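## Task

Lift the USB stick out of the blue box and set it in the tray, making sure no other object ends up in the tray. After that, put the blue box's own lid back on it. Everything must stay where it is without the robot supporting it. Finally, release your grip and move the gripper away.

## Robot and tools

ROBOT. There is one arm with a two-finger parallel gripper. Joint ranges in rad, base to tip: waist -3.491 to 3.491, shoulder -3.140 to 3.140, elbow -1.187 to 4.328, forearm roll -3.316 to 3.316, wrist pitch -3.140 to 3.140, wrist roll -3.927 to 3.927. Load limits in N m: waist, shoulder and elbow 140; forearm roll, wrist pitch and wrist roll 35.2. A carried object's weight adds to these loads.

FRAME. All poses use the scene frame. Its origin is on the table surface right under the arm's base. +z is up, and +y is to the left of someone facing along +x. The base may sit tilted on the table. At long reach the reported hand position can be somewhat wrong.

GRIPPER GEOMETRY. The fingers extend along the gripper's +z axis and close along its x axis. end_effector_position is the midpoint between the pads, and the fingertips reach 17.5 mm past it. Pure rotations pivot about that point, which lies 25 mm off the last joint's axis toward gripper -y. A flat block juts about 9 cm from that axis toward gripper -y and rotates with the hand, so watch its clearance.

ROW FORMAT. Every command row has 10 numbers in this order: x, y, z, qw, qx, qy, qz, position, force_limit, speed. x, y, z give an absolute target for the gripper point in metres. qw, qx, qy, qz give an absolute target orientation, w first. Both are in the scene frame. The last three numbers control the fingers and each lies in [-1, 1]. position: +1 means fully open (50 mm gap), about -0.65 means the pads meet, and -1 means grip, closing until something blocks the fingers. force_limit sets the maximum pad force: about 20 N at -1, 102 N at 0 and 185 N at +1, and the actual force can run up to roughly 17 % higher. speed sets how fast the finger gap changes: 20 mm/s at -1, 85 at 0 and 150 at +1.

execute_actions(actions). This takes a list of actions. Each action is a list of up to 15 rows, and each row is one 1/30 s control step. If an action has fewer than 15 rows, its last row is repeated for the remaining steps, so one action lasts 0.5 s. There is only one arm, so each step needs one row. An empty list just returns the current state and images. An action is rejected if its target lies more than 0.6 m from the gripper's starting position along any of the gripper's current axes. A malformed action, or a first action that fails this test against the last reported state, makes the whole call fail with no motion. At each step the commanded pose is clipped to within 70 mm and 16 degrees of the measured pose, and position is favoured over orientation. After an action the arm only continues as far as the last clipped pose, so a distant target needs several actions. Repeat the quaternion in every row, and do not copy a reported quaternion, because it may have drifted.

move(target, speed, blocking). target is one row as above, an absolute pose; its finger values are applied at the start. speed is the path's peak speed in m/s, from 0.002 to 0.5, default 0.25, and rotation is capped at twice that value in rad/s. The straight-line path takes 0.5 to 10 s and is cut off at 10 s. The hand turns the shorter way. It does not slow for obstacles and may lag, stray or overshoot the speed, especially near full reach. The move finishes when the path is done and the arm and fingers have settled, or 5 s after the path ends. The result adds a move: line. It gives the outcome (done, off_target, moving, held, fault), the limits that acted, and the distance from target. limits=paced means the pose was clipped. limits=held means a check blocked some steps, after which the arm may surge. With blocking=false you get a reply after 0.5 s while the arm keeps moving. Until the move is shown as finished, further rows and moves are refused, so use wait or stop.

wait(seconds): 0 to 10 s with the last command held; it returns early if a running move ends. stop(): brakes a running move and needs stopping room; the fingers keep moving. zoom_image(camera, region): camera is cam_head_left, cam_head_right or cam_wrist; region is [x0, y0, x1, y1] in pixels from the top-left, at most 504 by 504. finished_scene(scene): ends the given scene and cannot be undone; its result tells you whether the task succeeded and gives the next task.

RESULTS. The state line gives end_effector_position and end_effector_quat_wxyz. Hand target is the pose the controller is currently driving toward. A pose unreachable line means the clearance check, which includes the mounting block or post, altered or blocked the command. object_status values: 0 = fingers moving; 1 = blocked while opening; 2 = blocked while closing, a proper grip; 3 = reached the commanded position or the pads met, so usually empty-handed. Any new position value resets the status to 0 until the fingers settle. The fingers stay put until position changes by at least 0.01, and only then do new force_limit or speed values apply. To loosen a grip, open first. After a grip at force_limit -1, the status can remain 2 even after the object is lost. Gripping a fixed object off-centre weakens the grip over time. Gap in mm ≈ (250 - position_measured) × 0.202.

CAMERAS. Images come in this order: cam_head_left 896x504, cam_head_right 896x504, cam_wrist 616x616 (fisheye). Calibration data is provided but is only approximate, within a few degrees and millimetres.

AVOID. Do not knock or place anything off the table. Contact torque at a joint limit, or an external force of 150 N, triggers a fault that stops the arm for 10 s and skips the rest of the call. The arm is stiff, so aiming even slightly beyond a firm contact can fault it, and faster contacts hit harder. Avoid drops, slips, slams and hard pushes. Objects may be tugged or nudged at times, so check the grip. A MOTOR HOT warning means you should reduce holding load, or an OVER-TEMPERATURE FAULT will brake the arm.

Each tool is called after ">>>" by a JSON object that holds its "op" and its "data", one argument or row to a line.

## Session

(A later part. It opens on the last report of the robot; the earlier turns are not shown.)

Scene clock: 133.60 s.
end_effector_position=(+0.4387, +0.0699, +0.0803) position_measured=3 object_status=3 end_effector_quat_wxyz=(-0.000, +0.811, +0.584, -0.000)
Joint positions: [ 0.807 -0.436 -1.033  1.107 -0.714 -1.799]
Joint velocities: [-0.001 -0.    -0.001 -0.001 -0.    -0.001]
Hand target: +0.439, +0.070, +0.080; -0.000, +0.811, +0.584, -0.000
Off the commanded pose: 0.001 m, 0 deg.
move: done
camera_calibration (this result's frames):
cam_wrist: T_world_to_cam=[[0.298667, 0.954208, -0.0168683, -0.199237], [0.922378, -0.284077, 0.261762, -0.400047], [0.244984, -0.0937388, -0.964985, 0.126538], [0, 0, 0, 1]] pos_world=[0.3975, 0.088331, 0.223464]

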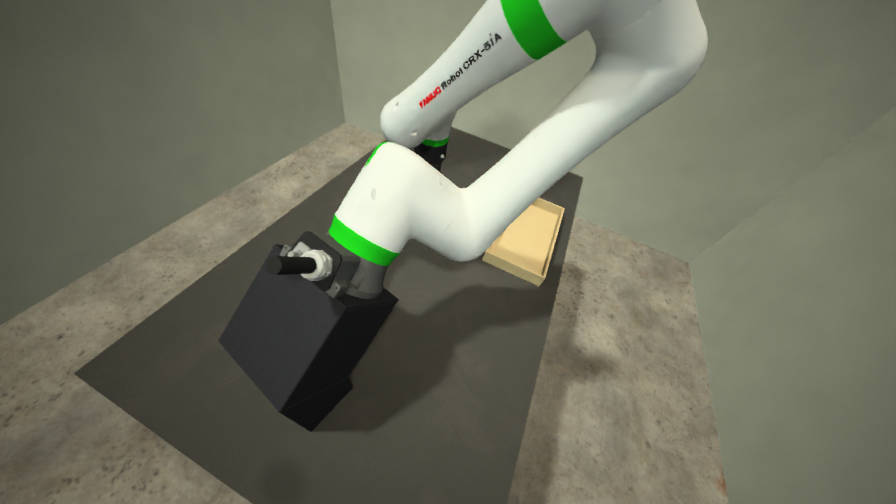

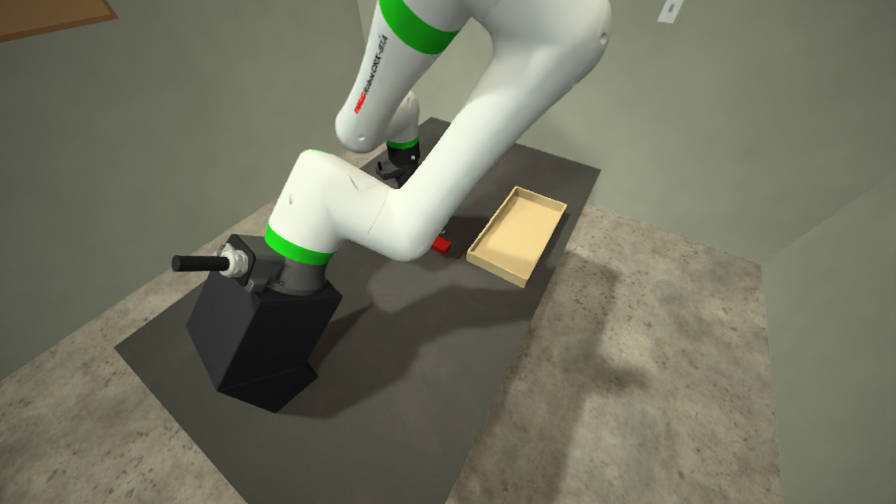

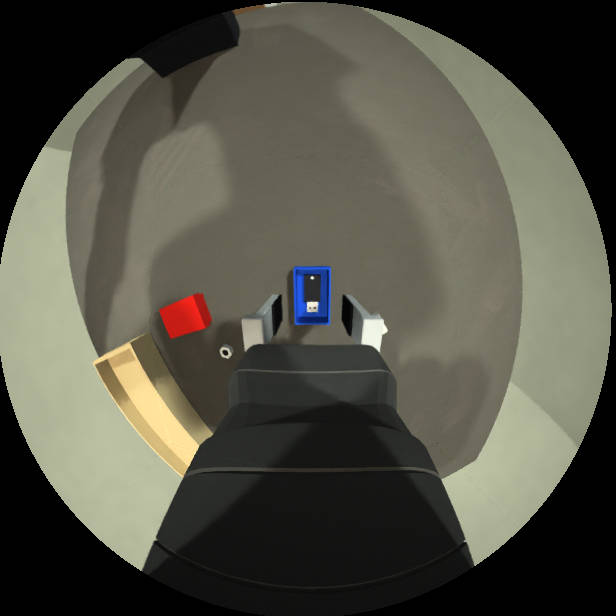

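>>> {"op": "move", "data": {
  "target": [0.439, 0.0705, 0.09, 0, 0.1607, 0.987, 0, 1, -0.5, 0],
  "speed": 0.4
}}

>>> {"op": "move", "data": {
  "target": [0.439, 0.0705, 0.09, -0.1512, -0.5643, 0.7839, 0.21, 1, -0.5, 0],
  "speed": 0.4
}}

Scene clock: 188.80 s.
end_effector_position=(+0.4390, +0.0703, +0.0899) position_measured=3 object_status=3 end_effector_quat_wxyz=(+0.000, +0.161, +0.987, -0.000)
Joint positions: [ 0.939 -0.414 -1.045  1.114 -0.796 -0.342]
Joint velocities: [-0.003  0.001  0.002 -0.    -0.     0.   ]
Hand target: +0.439, +0.070, +0.090; +0.000, +0.161, +0.987, -0.000
Off the commanded pose: 0.000 m, 0 deg.
move: done
camera_calibration (this result's frames):
cam_wrist: T_world_to_cam=[[-0.95423, 0.298607, -0.0167109, 0.396478], [0.284057, 0.922384, 0.261763, -0.207382], [0.093578, 0.245035, -0.964988, 0.178402], [0, 0, 0, 1]] pos_world=[0.420545, 0.0291806, 0.233066]

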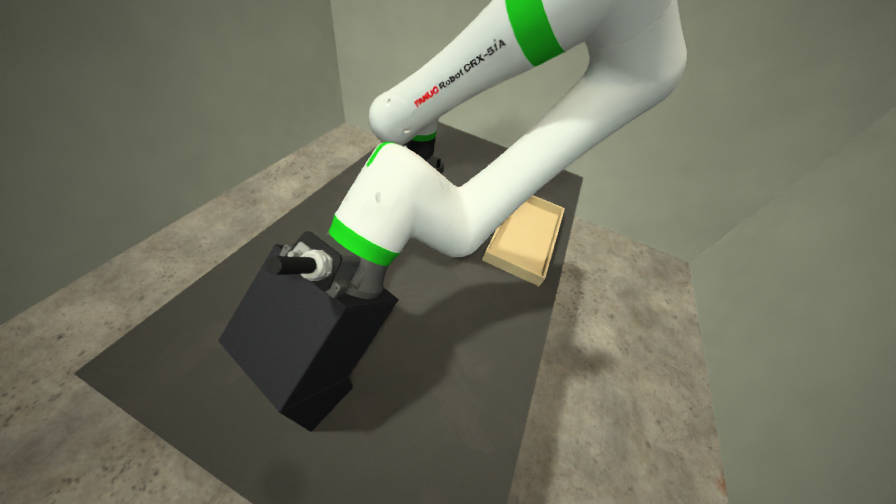

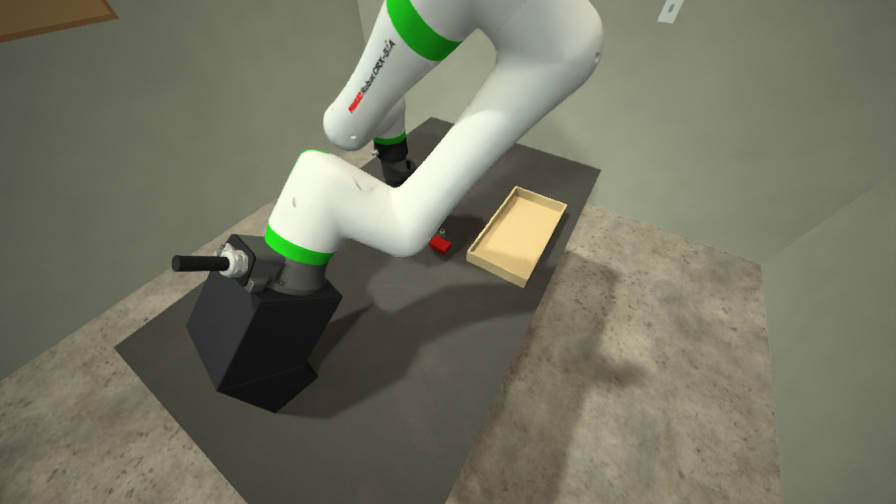

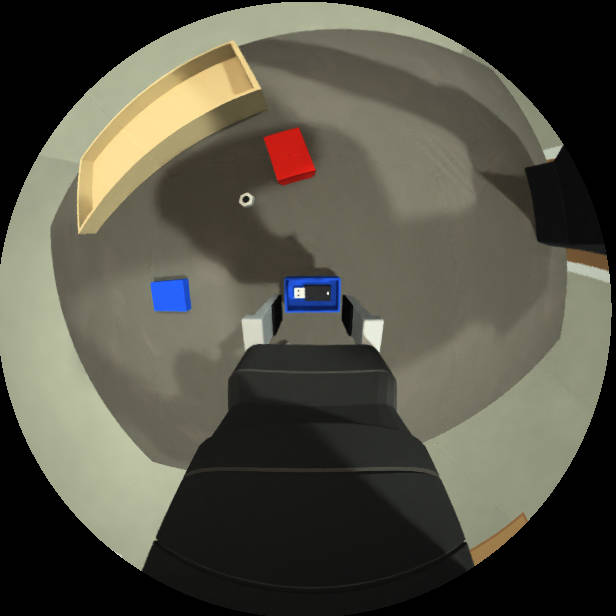

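Scene clock: 191.33 s.
end_effector_position=(+0.4393, +0.0704, +0.0901) position_measured=3 object_status=3 end_effector_quat_wxyz=(-0.151, -0.564, +0.784, +0.210)
Joint positions: [ 0.762 -0.293 -0.584  0.238 -1.038  2.098]
Joint velocities: [-0.    -0.     0.001 -0.     0.001  0.001]
Hand target: +0.439, +0.070, +0.090; -0.151, -0.564, +0.784, +0.210
Off the commanded pose: 0.000 m, 0 deg.
move: done
camera_calibration (this result's frames):
cam_wrist: T_world_to_cam=[[-0.310174, -0.950383, -0.0237516, 0.202404], [-0.675746, 0.202831, 0.708679, 0.224458], [-0.668699, 0.235864, -0.705131, 0.490557], [0, 0, 0, 1]] pos_world=[0.542493, 0.0311298, 0.191645]

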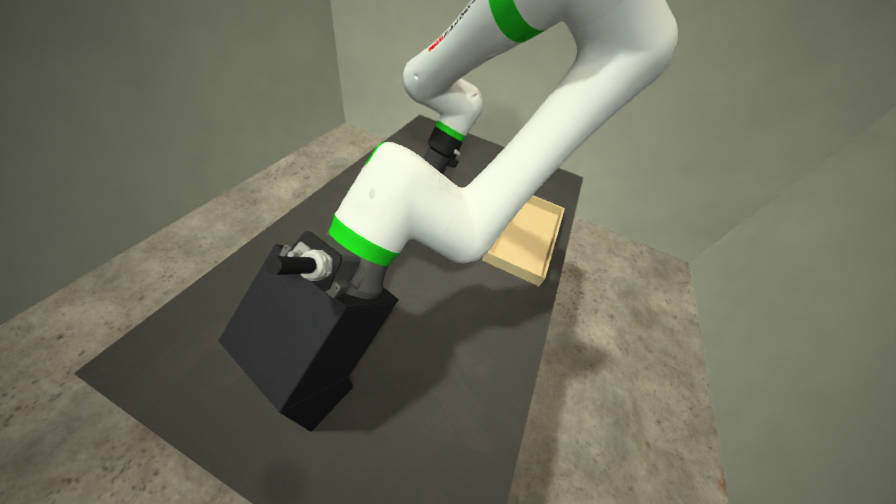

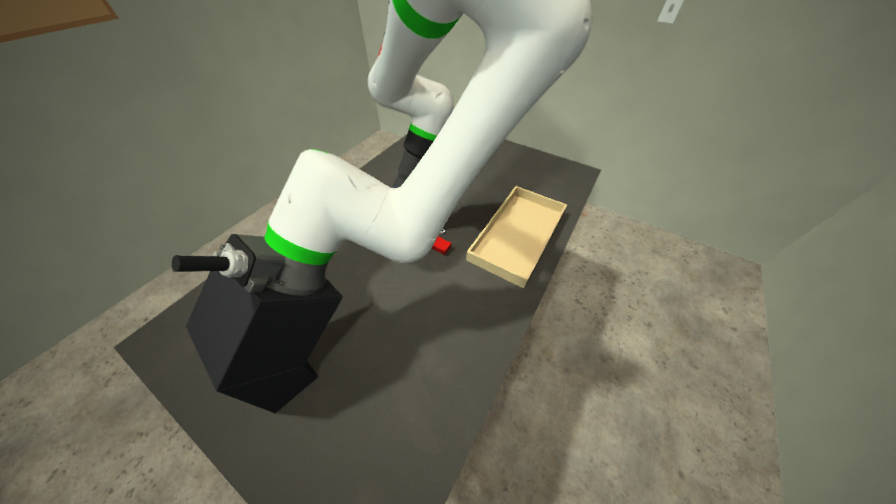

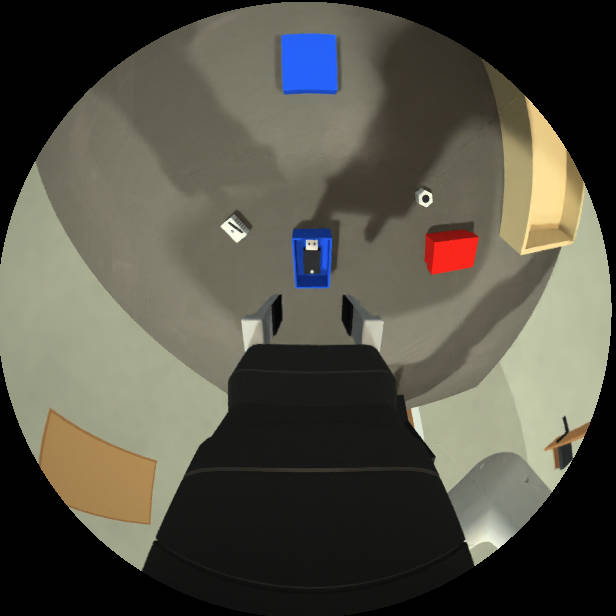

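>>> {"op": "move", "data": {
  "target": [0.439, 0.0705, 0.024, -0.1512, -0.5643, 0.7839, 0.21, 1, -0.5, 0],
  "speed": 0.05
}}

>>> {"op": "zoom_image", "data": {
  "camera": "cam_wrist",
  "region": [230, 230, 390, 350]
}}

Scene clock: 196.00 s.
end_effector_position=(+0.4389, +0.0706, +0.0242) position_measured=3 object_status=3 end_effector_quat_wxyz=(-0.151, -0.564, +0.784, +0.210)
Joint positions: [ 0.655 -0.13  -0.56   0.228 -0.881  2.181]
Joint velocities: [ 0.    -0.002 -0.    -0.001 -0.001  0.001]
Hand target: +0.439, +0.071, +0.024; -0.151, -0.564, +0.784, +0.210
Off the commanded pose: 0.000 m, 0 deg.
move: done
camera_calibration (this result's frames):
cam_wrist: T_world_to_cam=[[-0.309469, -0.950606, -0.0240219, 0.200563], [-0.675296, 0.201916, 0.709369, 0.270748], [-0.66948, 0.23575, -0.704427, 0.444152], [0, 0, 0, 1]] pos_world=[0.542254, 0.0312787, 0.125631]

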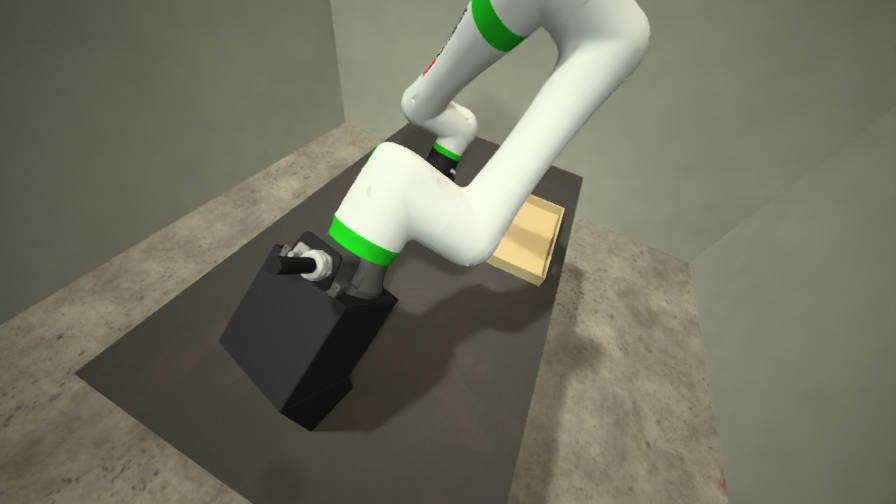

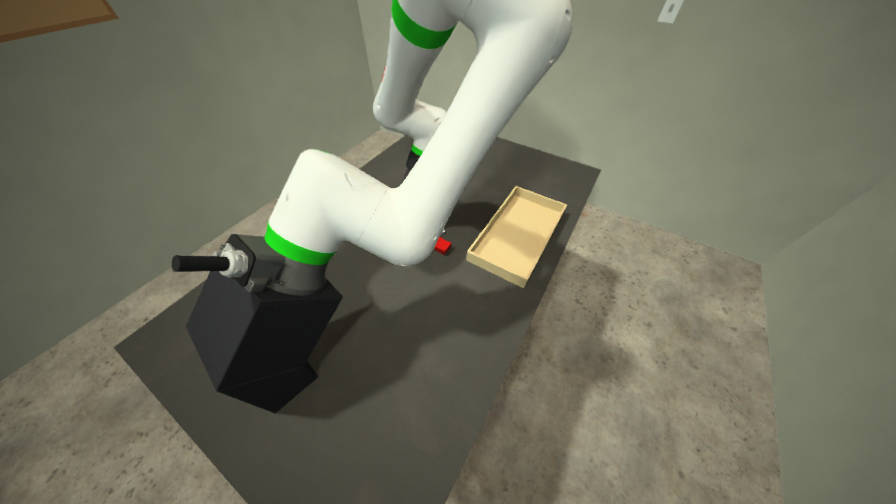

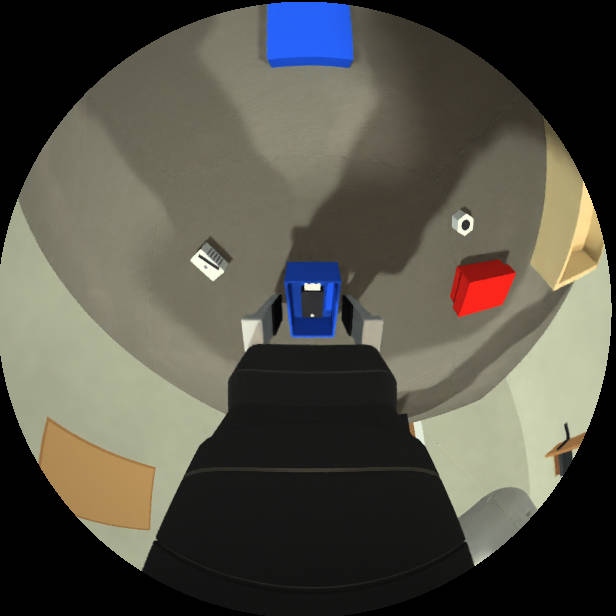

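Region (230, 230, 390, 350) of cam_wrist's 616x616 image, scaled by 3.150, with more detail than that image has; it fills the top 378 rows of this view, and the rest is white.

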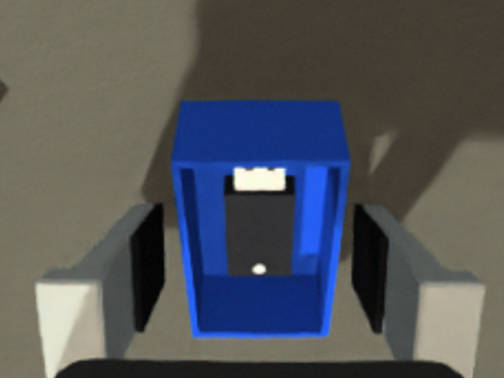

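Fingers straddle the box. Grip and lift.

>>> {"op": "move", "data": {
  "target": [0.439, 0.0705, 0.024, -0.1512, -0.5643, 0.7839, 0.21, -1, -0.4, -0.3],
  "speed": 0.05
}}

>>> {"op": "move", "data": {
  "target": [0.439, 0.0705, 0.12, -0.1512, -0.5643, 0.7839, 0.21, -1, -0.4, -0.3],
  "speed": 0.08
}}

Scene clock: 199.83 s.
end_effector_position=(+0.4390, +0.0705, +0.0240) position_measured=72 object_status=2 end_effector_quat_wxyz=(-0.151, -0.564, +0.784, +0.210)
Joint positions: [ 0.654 -0.13  -0.559  0.228 -0.881  2.181]
Joint velocities: [-0.002 -0.     0.     0.    -0.001 -0.001]
Hand target: +0.439, +0.071, +0.024; -0.151, -0.564, +0.784, +0.210
Off the commanded pose: 0.000 m, 0 deg.
move: done
camera_calibration (this result's frames):
cam_wrist: T_world_to_cam=[[-0.309301, -0.950663, -0.0239234, 0.200449], [-0.675388, 0.20189, 0.70929, 0.27097], [-0.669466, 0.235541, -0.704511, 0.444138], [0, 0, 0, 1]] pos_world=[0.542344, 0.0312408, 0.125499]

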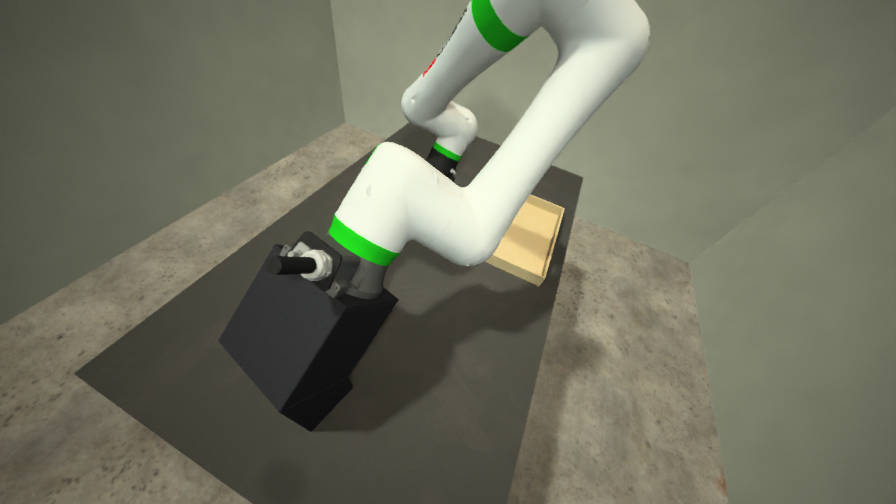

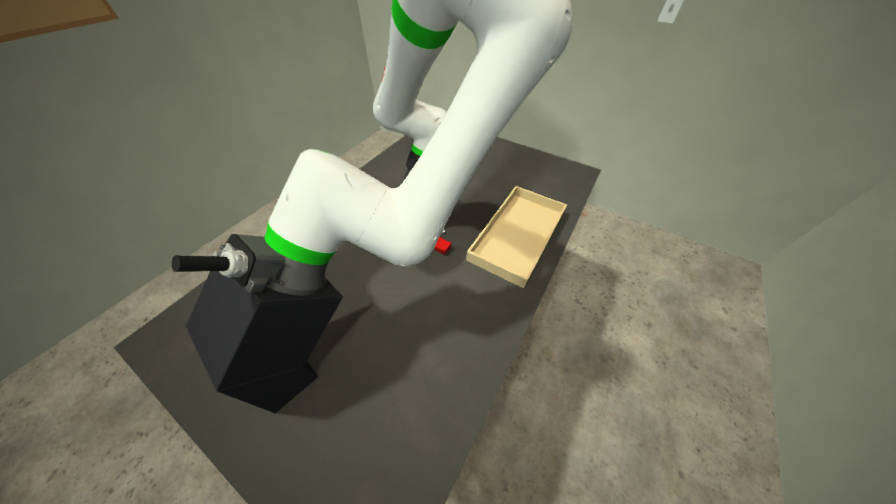

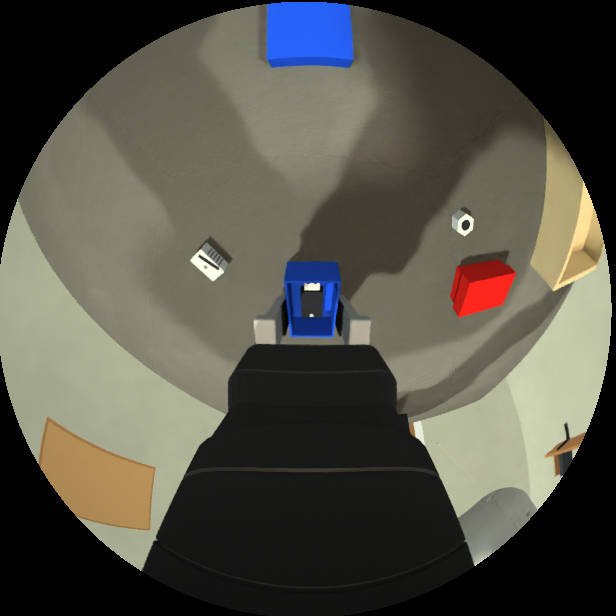

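Scene clock: 201.33 s.
end_effector_position=(+0.4392, +0.0704, +0.1198) position_measured=72 object_status=2 end_effector_quat_wxyz=(-0.151, -0.564, +0.784, +0.210)
Joint positions: [ 0.821 -0.362 -0.586  0.243 -1.117  2.056]
Joint velocities: [-0.001 -0.001 -0.    -0.     0.     0.   ]
Hand target: +0.439, +0.070, +0.120; -0.151, -0.564, +0.784, +0.210
Off the commanded pose: 0.000 m, 0 deg.
move: done
camera_calibration (this result's frames):
cam_wrist: T_world_to_cam=[[-0.309053, -0.950747, -0.0237907, 0.202587], [-0.67557, 0.201858, 0.709125, 0.203261], [-0.669397, 0.23523, -0.704681, 0.511761], [0, 0, 0, 1]] pos_world=[0.542498, 0.0311977, 0.22131]

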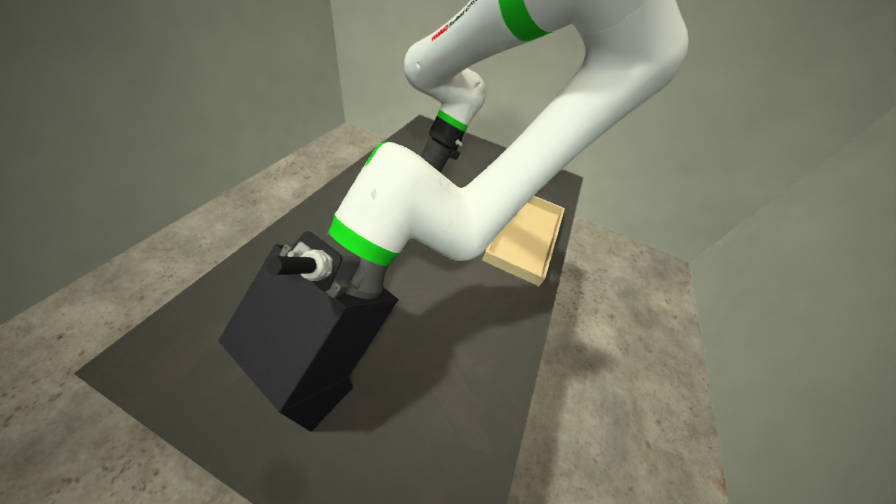

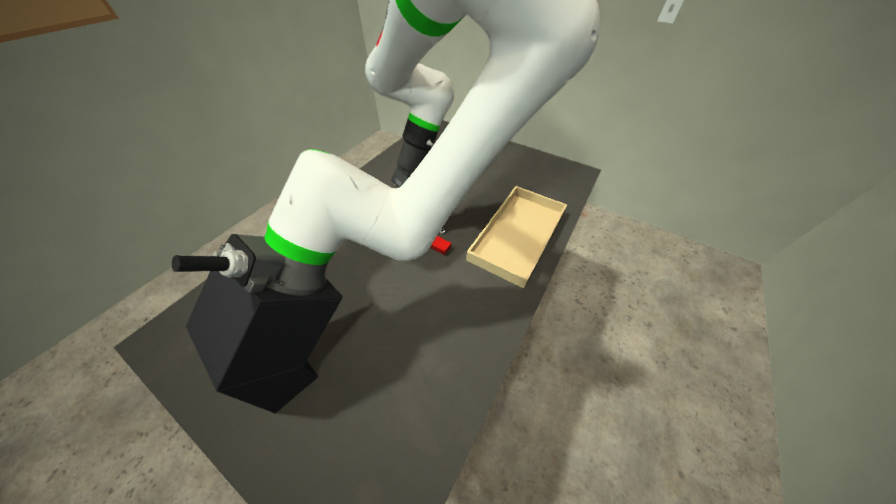

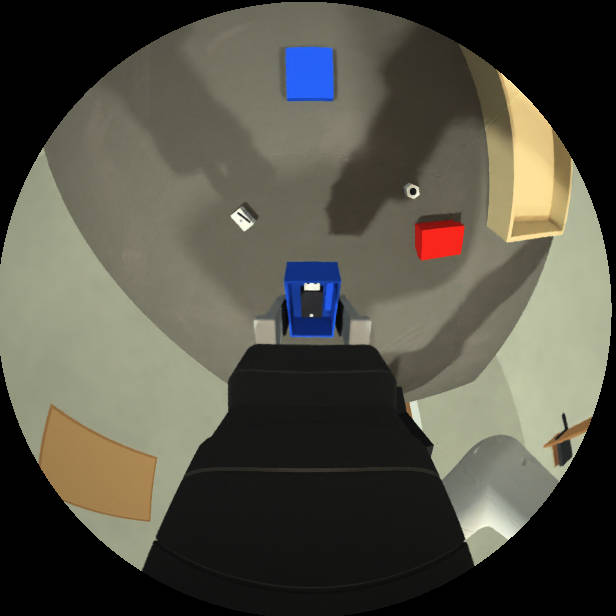

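>>> {"op": "move", "data": {
  "target": [0.62, -0.29, 0.13, 0, 0, 0.9659, 0.2588, -1, -0.4, -0.3],
  "speed": 0.2
}}

>>> {"op": "move", "data": {
  "target": [0.62, -0.29, 0.12, 0, 0, 0.9397, -0.342, -1, -0.4, -0.3],
  "speed": 0.25
}}

Scene clock: 219.00 s.
end_effector_position=(+0.6208, -0.2895, +0.1291) position_measured=72 object_status=2 end_effector_quat_wxyz=(+0.000, +0.001, +0.966, +0.259)
Joint positions: [-0.576  0.033  0.289 -0.78  -1.462  2.426]
Joint velocities: [ 0.001  0.002  0.     0.    -0.     0.002]
Hand target: +0.621, -0.290, +0.129; +0.000, +0.001, +0.966, +0.259
Off the commanded pose: 0.001 m, 0 deg.
move: done
camera_calibration (this result's frames):
cam_wrist: T_world_to_cam=[[-0.999708, -0.00546195, -0.0235427, 0.619142], [-0.020565, 0.703954, 0.709948, 0.130678], [0.0126953, 0.710225, -0.703861, 0.438499], [0, 0, 0, 1]] pos_world=[0.616081, -0.400043, 0.230444]

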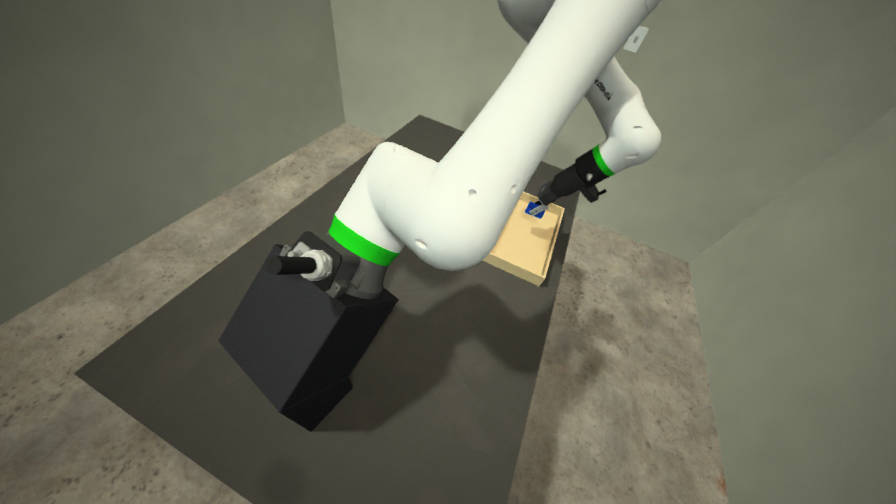

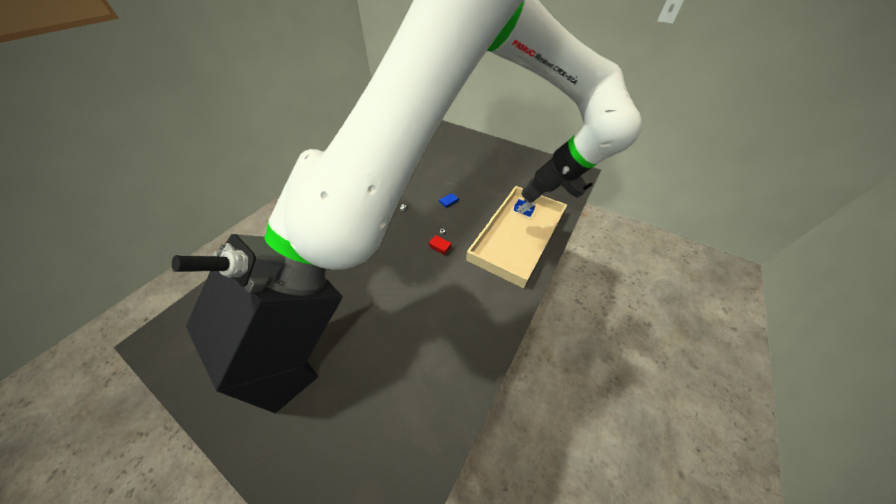

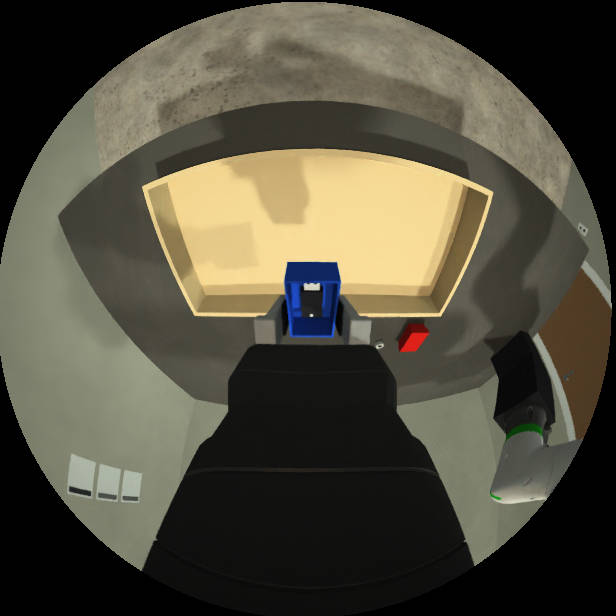

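Scene clock: 221.83 s.
end_effector_position=(+0.6197, -0.2895, +0.1199) position_measured=72 object_status=2 end_effector_quat_wxyz=(+0.000, -0.001, +0.940, -0.341)
Joint positions: [ 0.173 -0.189 -0.654  1.375 -0.922  0.369]
Joint velocities: [ 0.001  0.001 -0.     0.    -0.     0.001]
Hand target: +0.620, -0.290, +0.120; +0.000, -0.001, +0.940, -0.341
Off the commanded pose: 0.001 m, 0 deg.
move: done
camera_calibration (this result's frames):
cam_wrist: T_world_to_cam=[[-0.999605, -0.0280836, 0.000451753, 0.608392], [-0.0256982, 0.907972, -0.418242, 0.33469], [0.0113356, -0.418088, -0.908336, 0.130732], [0, 0, 0, 1]] pos_world=[0.615271, -0.232146, 0.258455]

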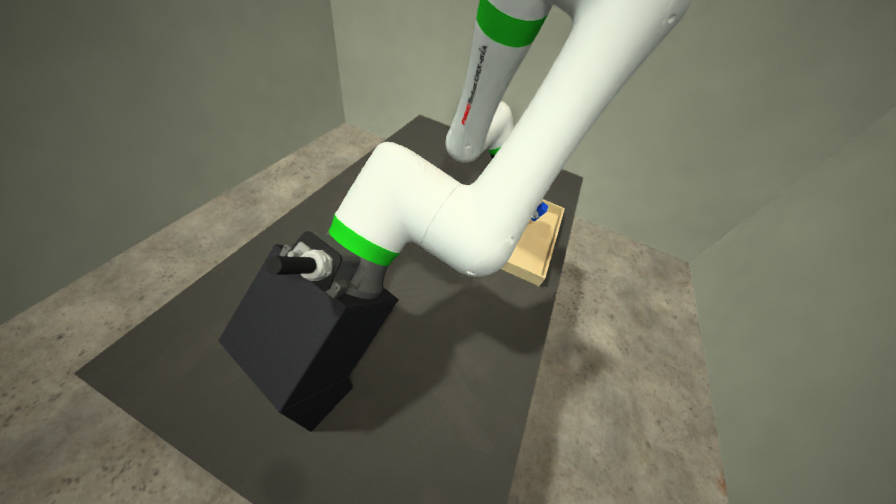

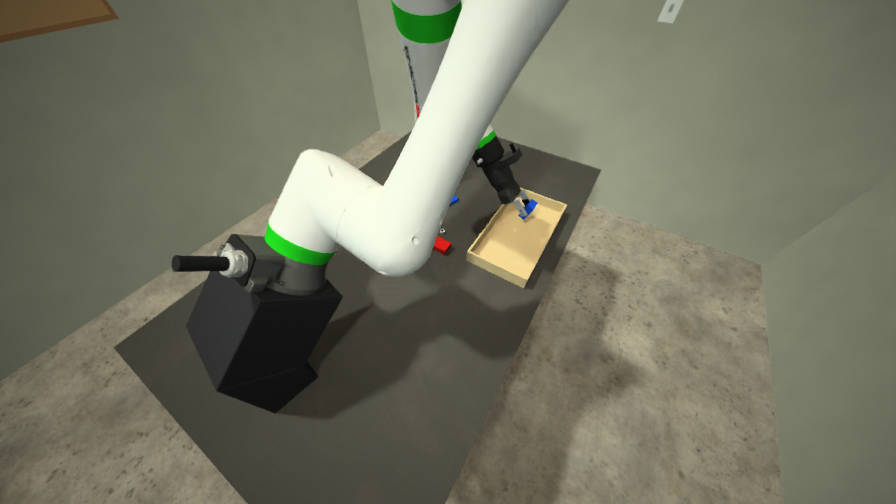

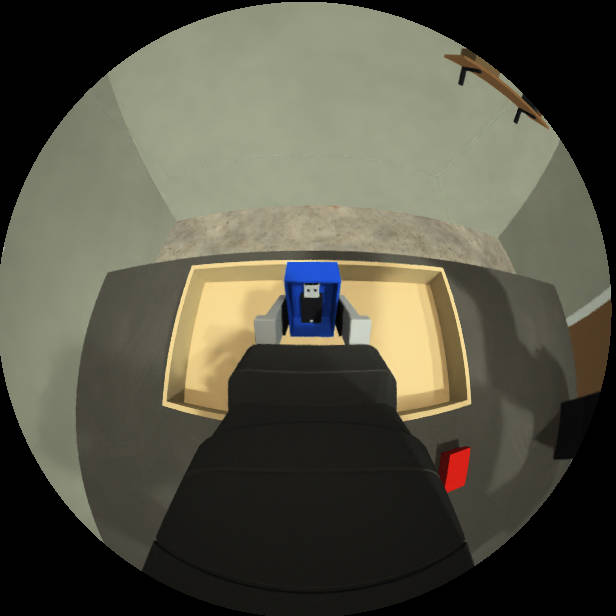

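>>> {"op": "execute_actions", "data": {
  "actions": []
}}

Scene clock: 236.13 s.
end_effector_position=(+0.6197, -0.2896, +0.1198) position_measured=72 object_status=2 end_effector_quat_wxyz=(+0.000, -0.001, +0.940, -0.341)
Joint positions: [ 0.173 -0.189 -0.654  1.375 -0.922  0.369]
Joint velocities: [-0.002  0.001 -0.    -0.001  0.    -0.   ]
Hand target: +0.620, -0.290, +0.120; +0.000, -0.001, +0.940, -0.341
Off the commanded pose: 0.001 m, 0 deg.
camera_calibration (this result's frames):
cam_wrist: T_world_to_cam=[[-0.999606, -0.0280559, 0.000567352, 0.608337], [-0.0257205, 0.907942, -0.418307, 0.334712], [0.0112208, -0.418157, -0.908306, 0.130736], [0, 0, 0, 1]] pos_world=[0.615239, -0.232164, 0.258415]

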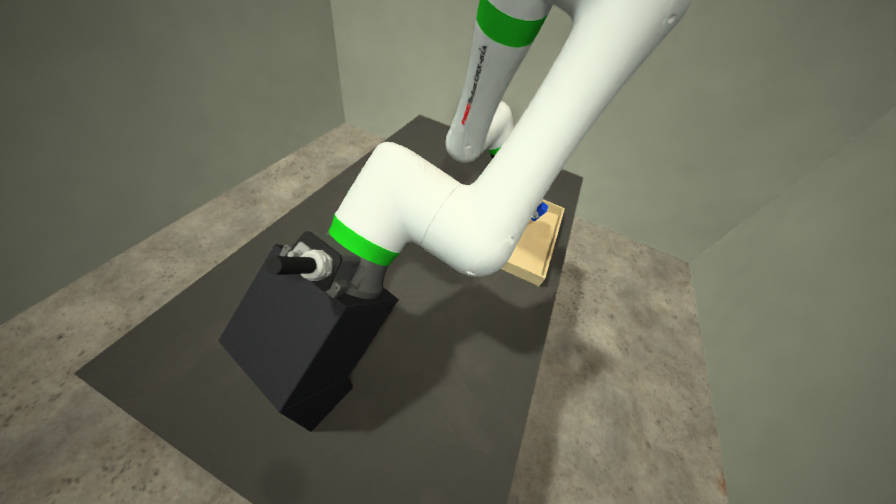

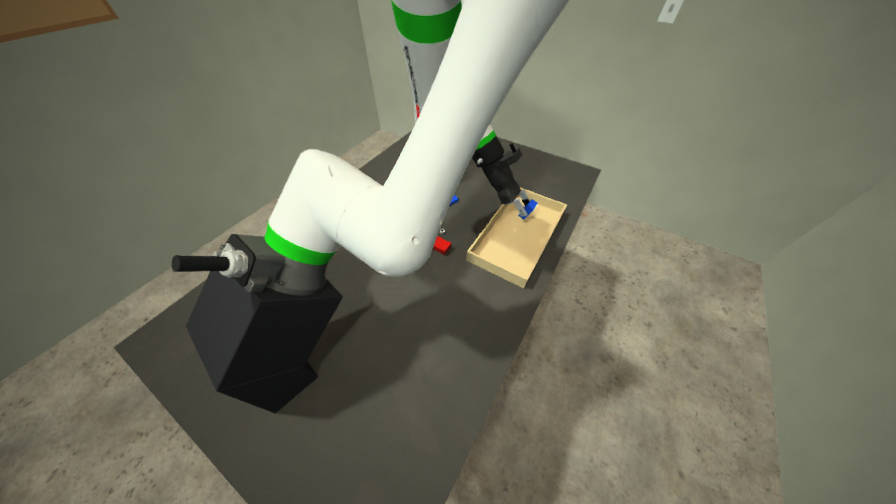

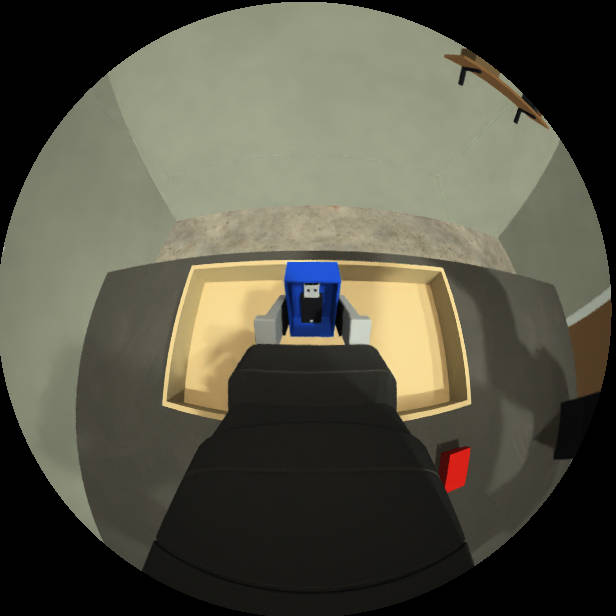

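>>> {"op": "move", "data": {
  "target": [0.62, -0.295, 0.118, 0, 0, 0.766, -0.6428, -1, -0.4, -0.3],
  "speed": 0.25
}}

Scene clock: 270.93 s.
end_effector_position=(+0.6203, -0.2954, +0.1182) position_measured=72 object_status=2 end_effector_quat_wxyz=(-0.000, -0.000, +0.766, -0.643)
Joint positions: [ 0.219  0.322 -0.471  1.567 -1.631 -0.038]
Joint velocities: [ 0.002 -0.001  0.     0.001  0.001 -0.001]
Hand target: +0.620, -0.295, +0.118; -0.000, -0.000, +0.766, -0.643
Off the commanded pose: 0.001 m, 0 deg.
move: done
camera_calibration (this result's frames):
cam_wrist: T_world_to_cam=[[-0.999677, -0.019437, 0.0163558, 0.609474], [-0.0230747, 0.42553, -0.90465, 0.25271], [0.0106238, -0.904735, -0.425842, -0.0735765], [0, 0, 0, 1]] pos_world=[0.615891, -0.162257, 0.187314]

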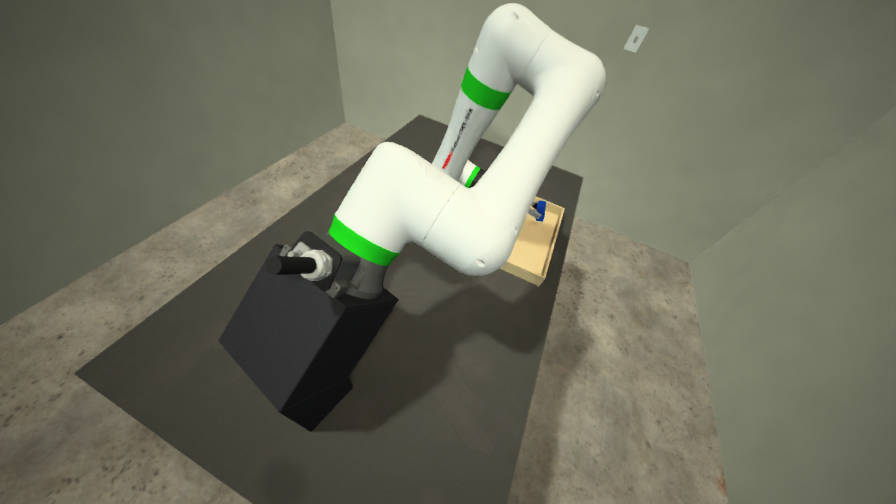

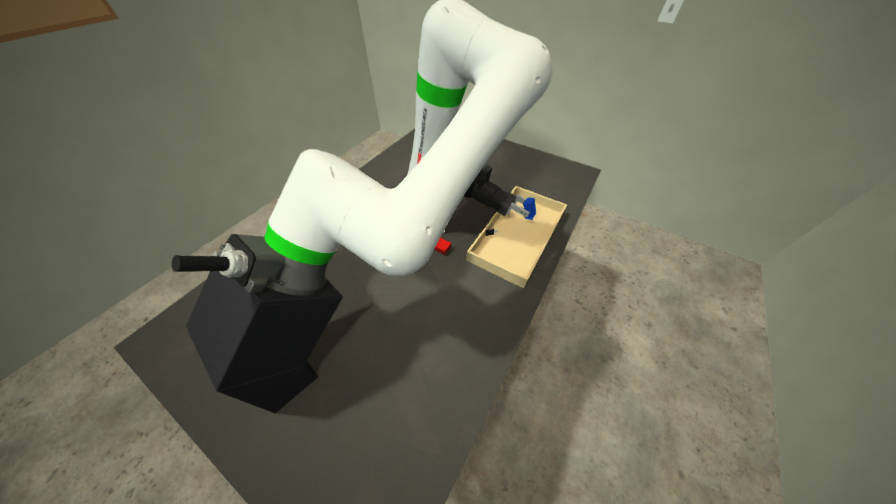

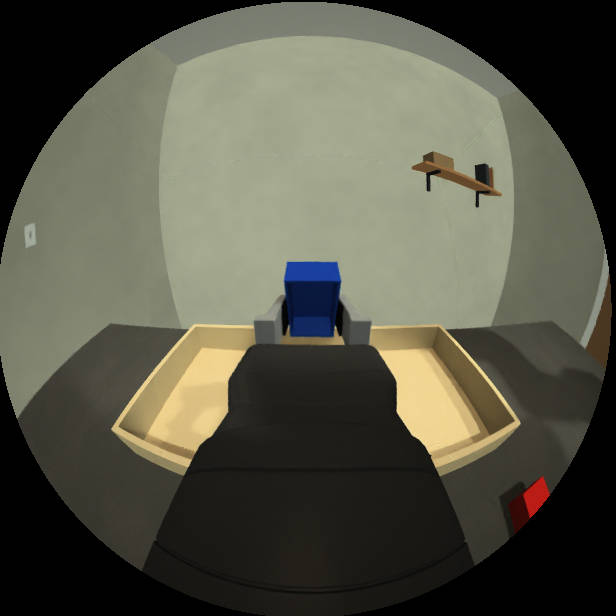

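The stick fell out. I'll zoom in to check that it landed inside the tray.

>>> {"op": "zoom_image", "data": {
  "camera": "cam_head_right",
  "region": [430, 160, 590, 290]
}}

Region (430, 160, 590, 290) of cam_head_right's 896x504 image, scaled by 3.150, with more detail than that image has; it fills the top 410 rows of this view, and the rest is white.

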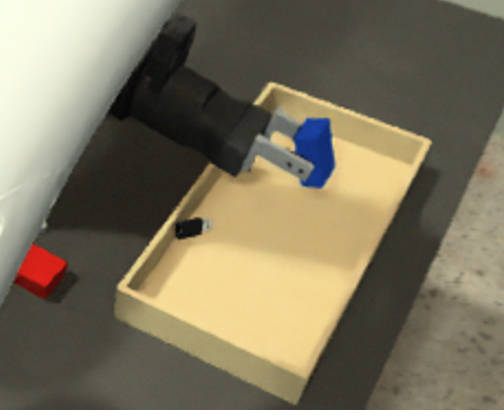

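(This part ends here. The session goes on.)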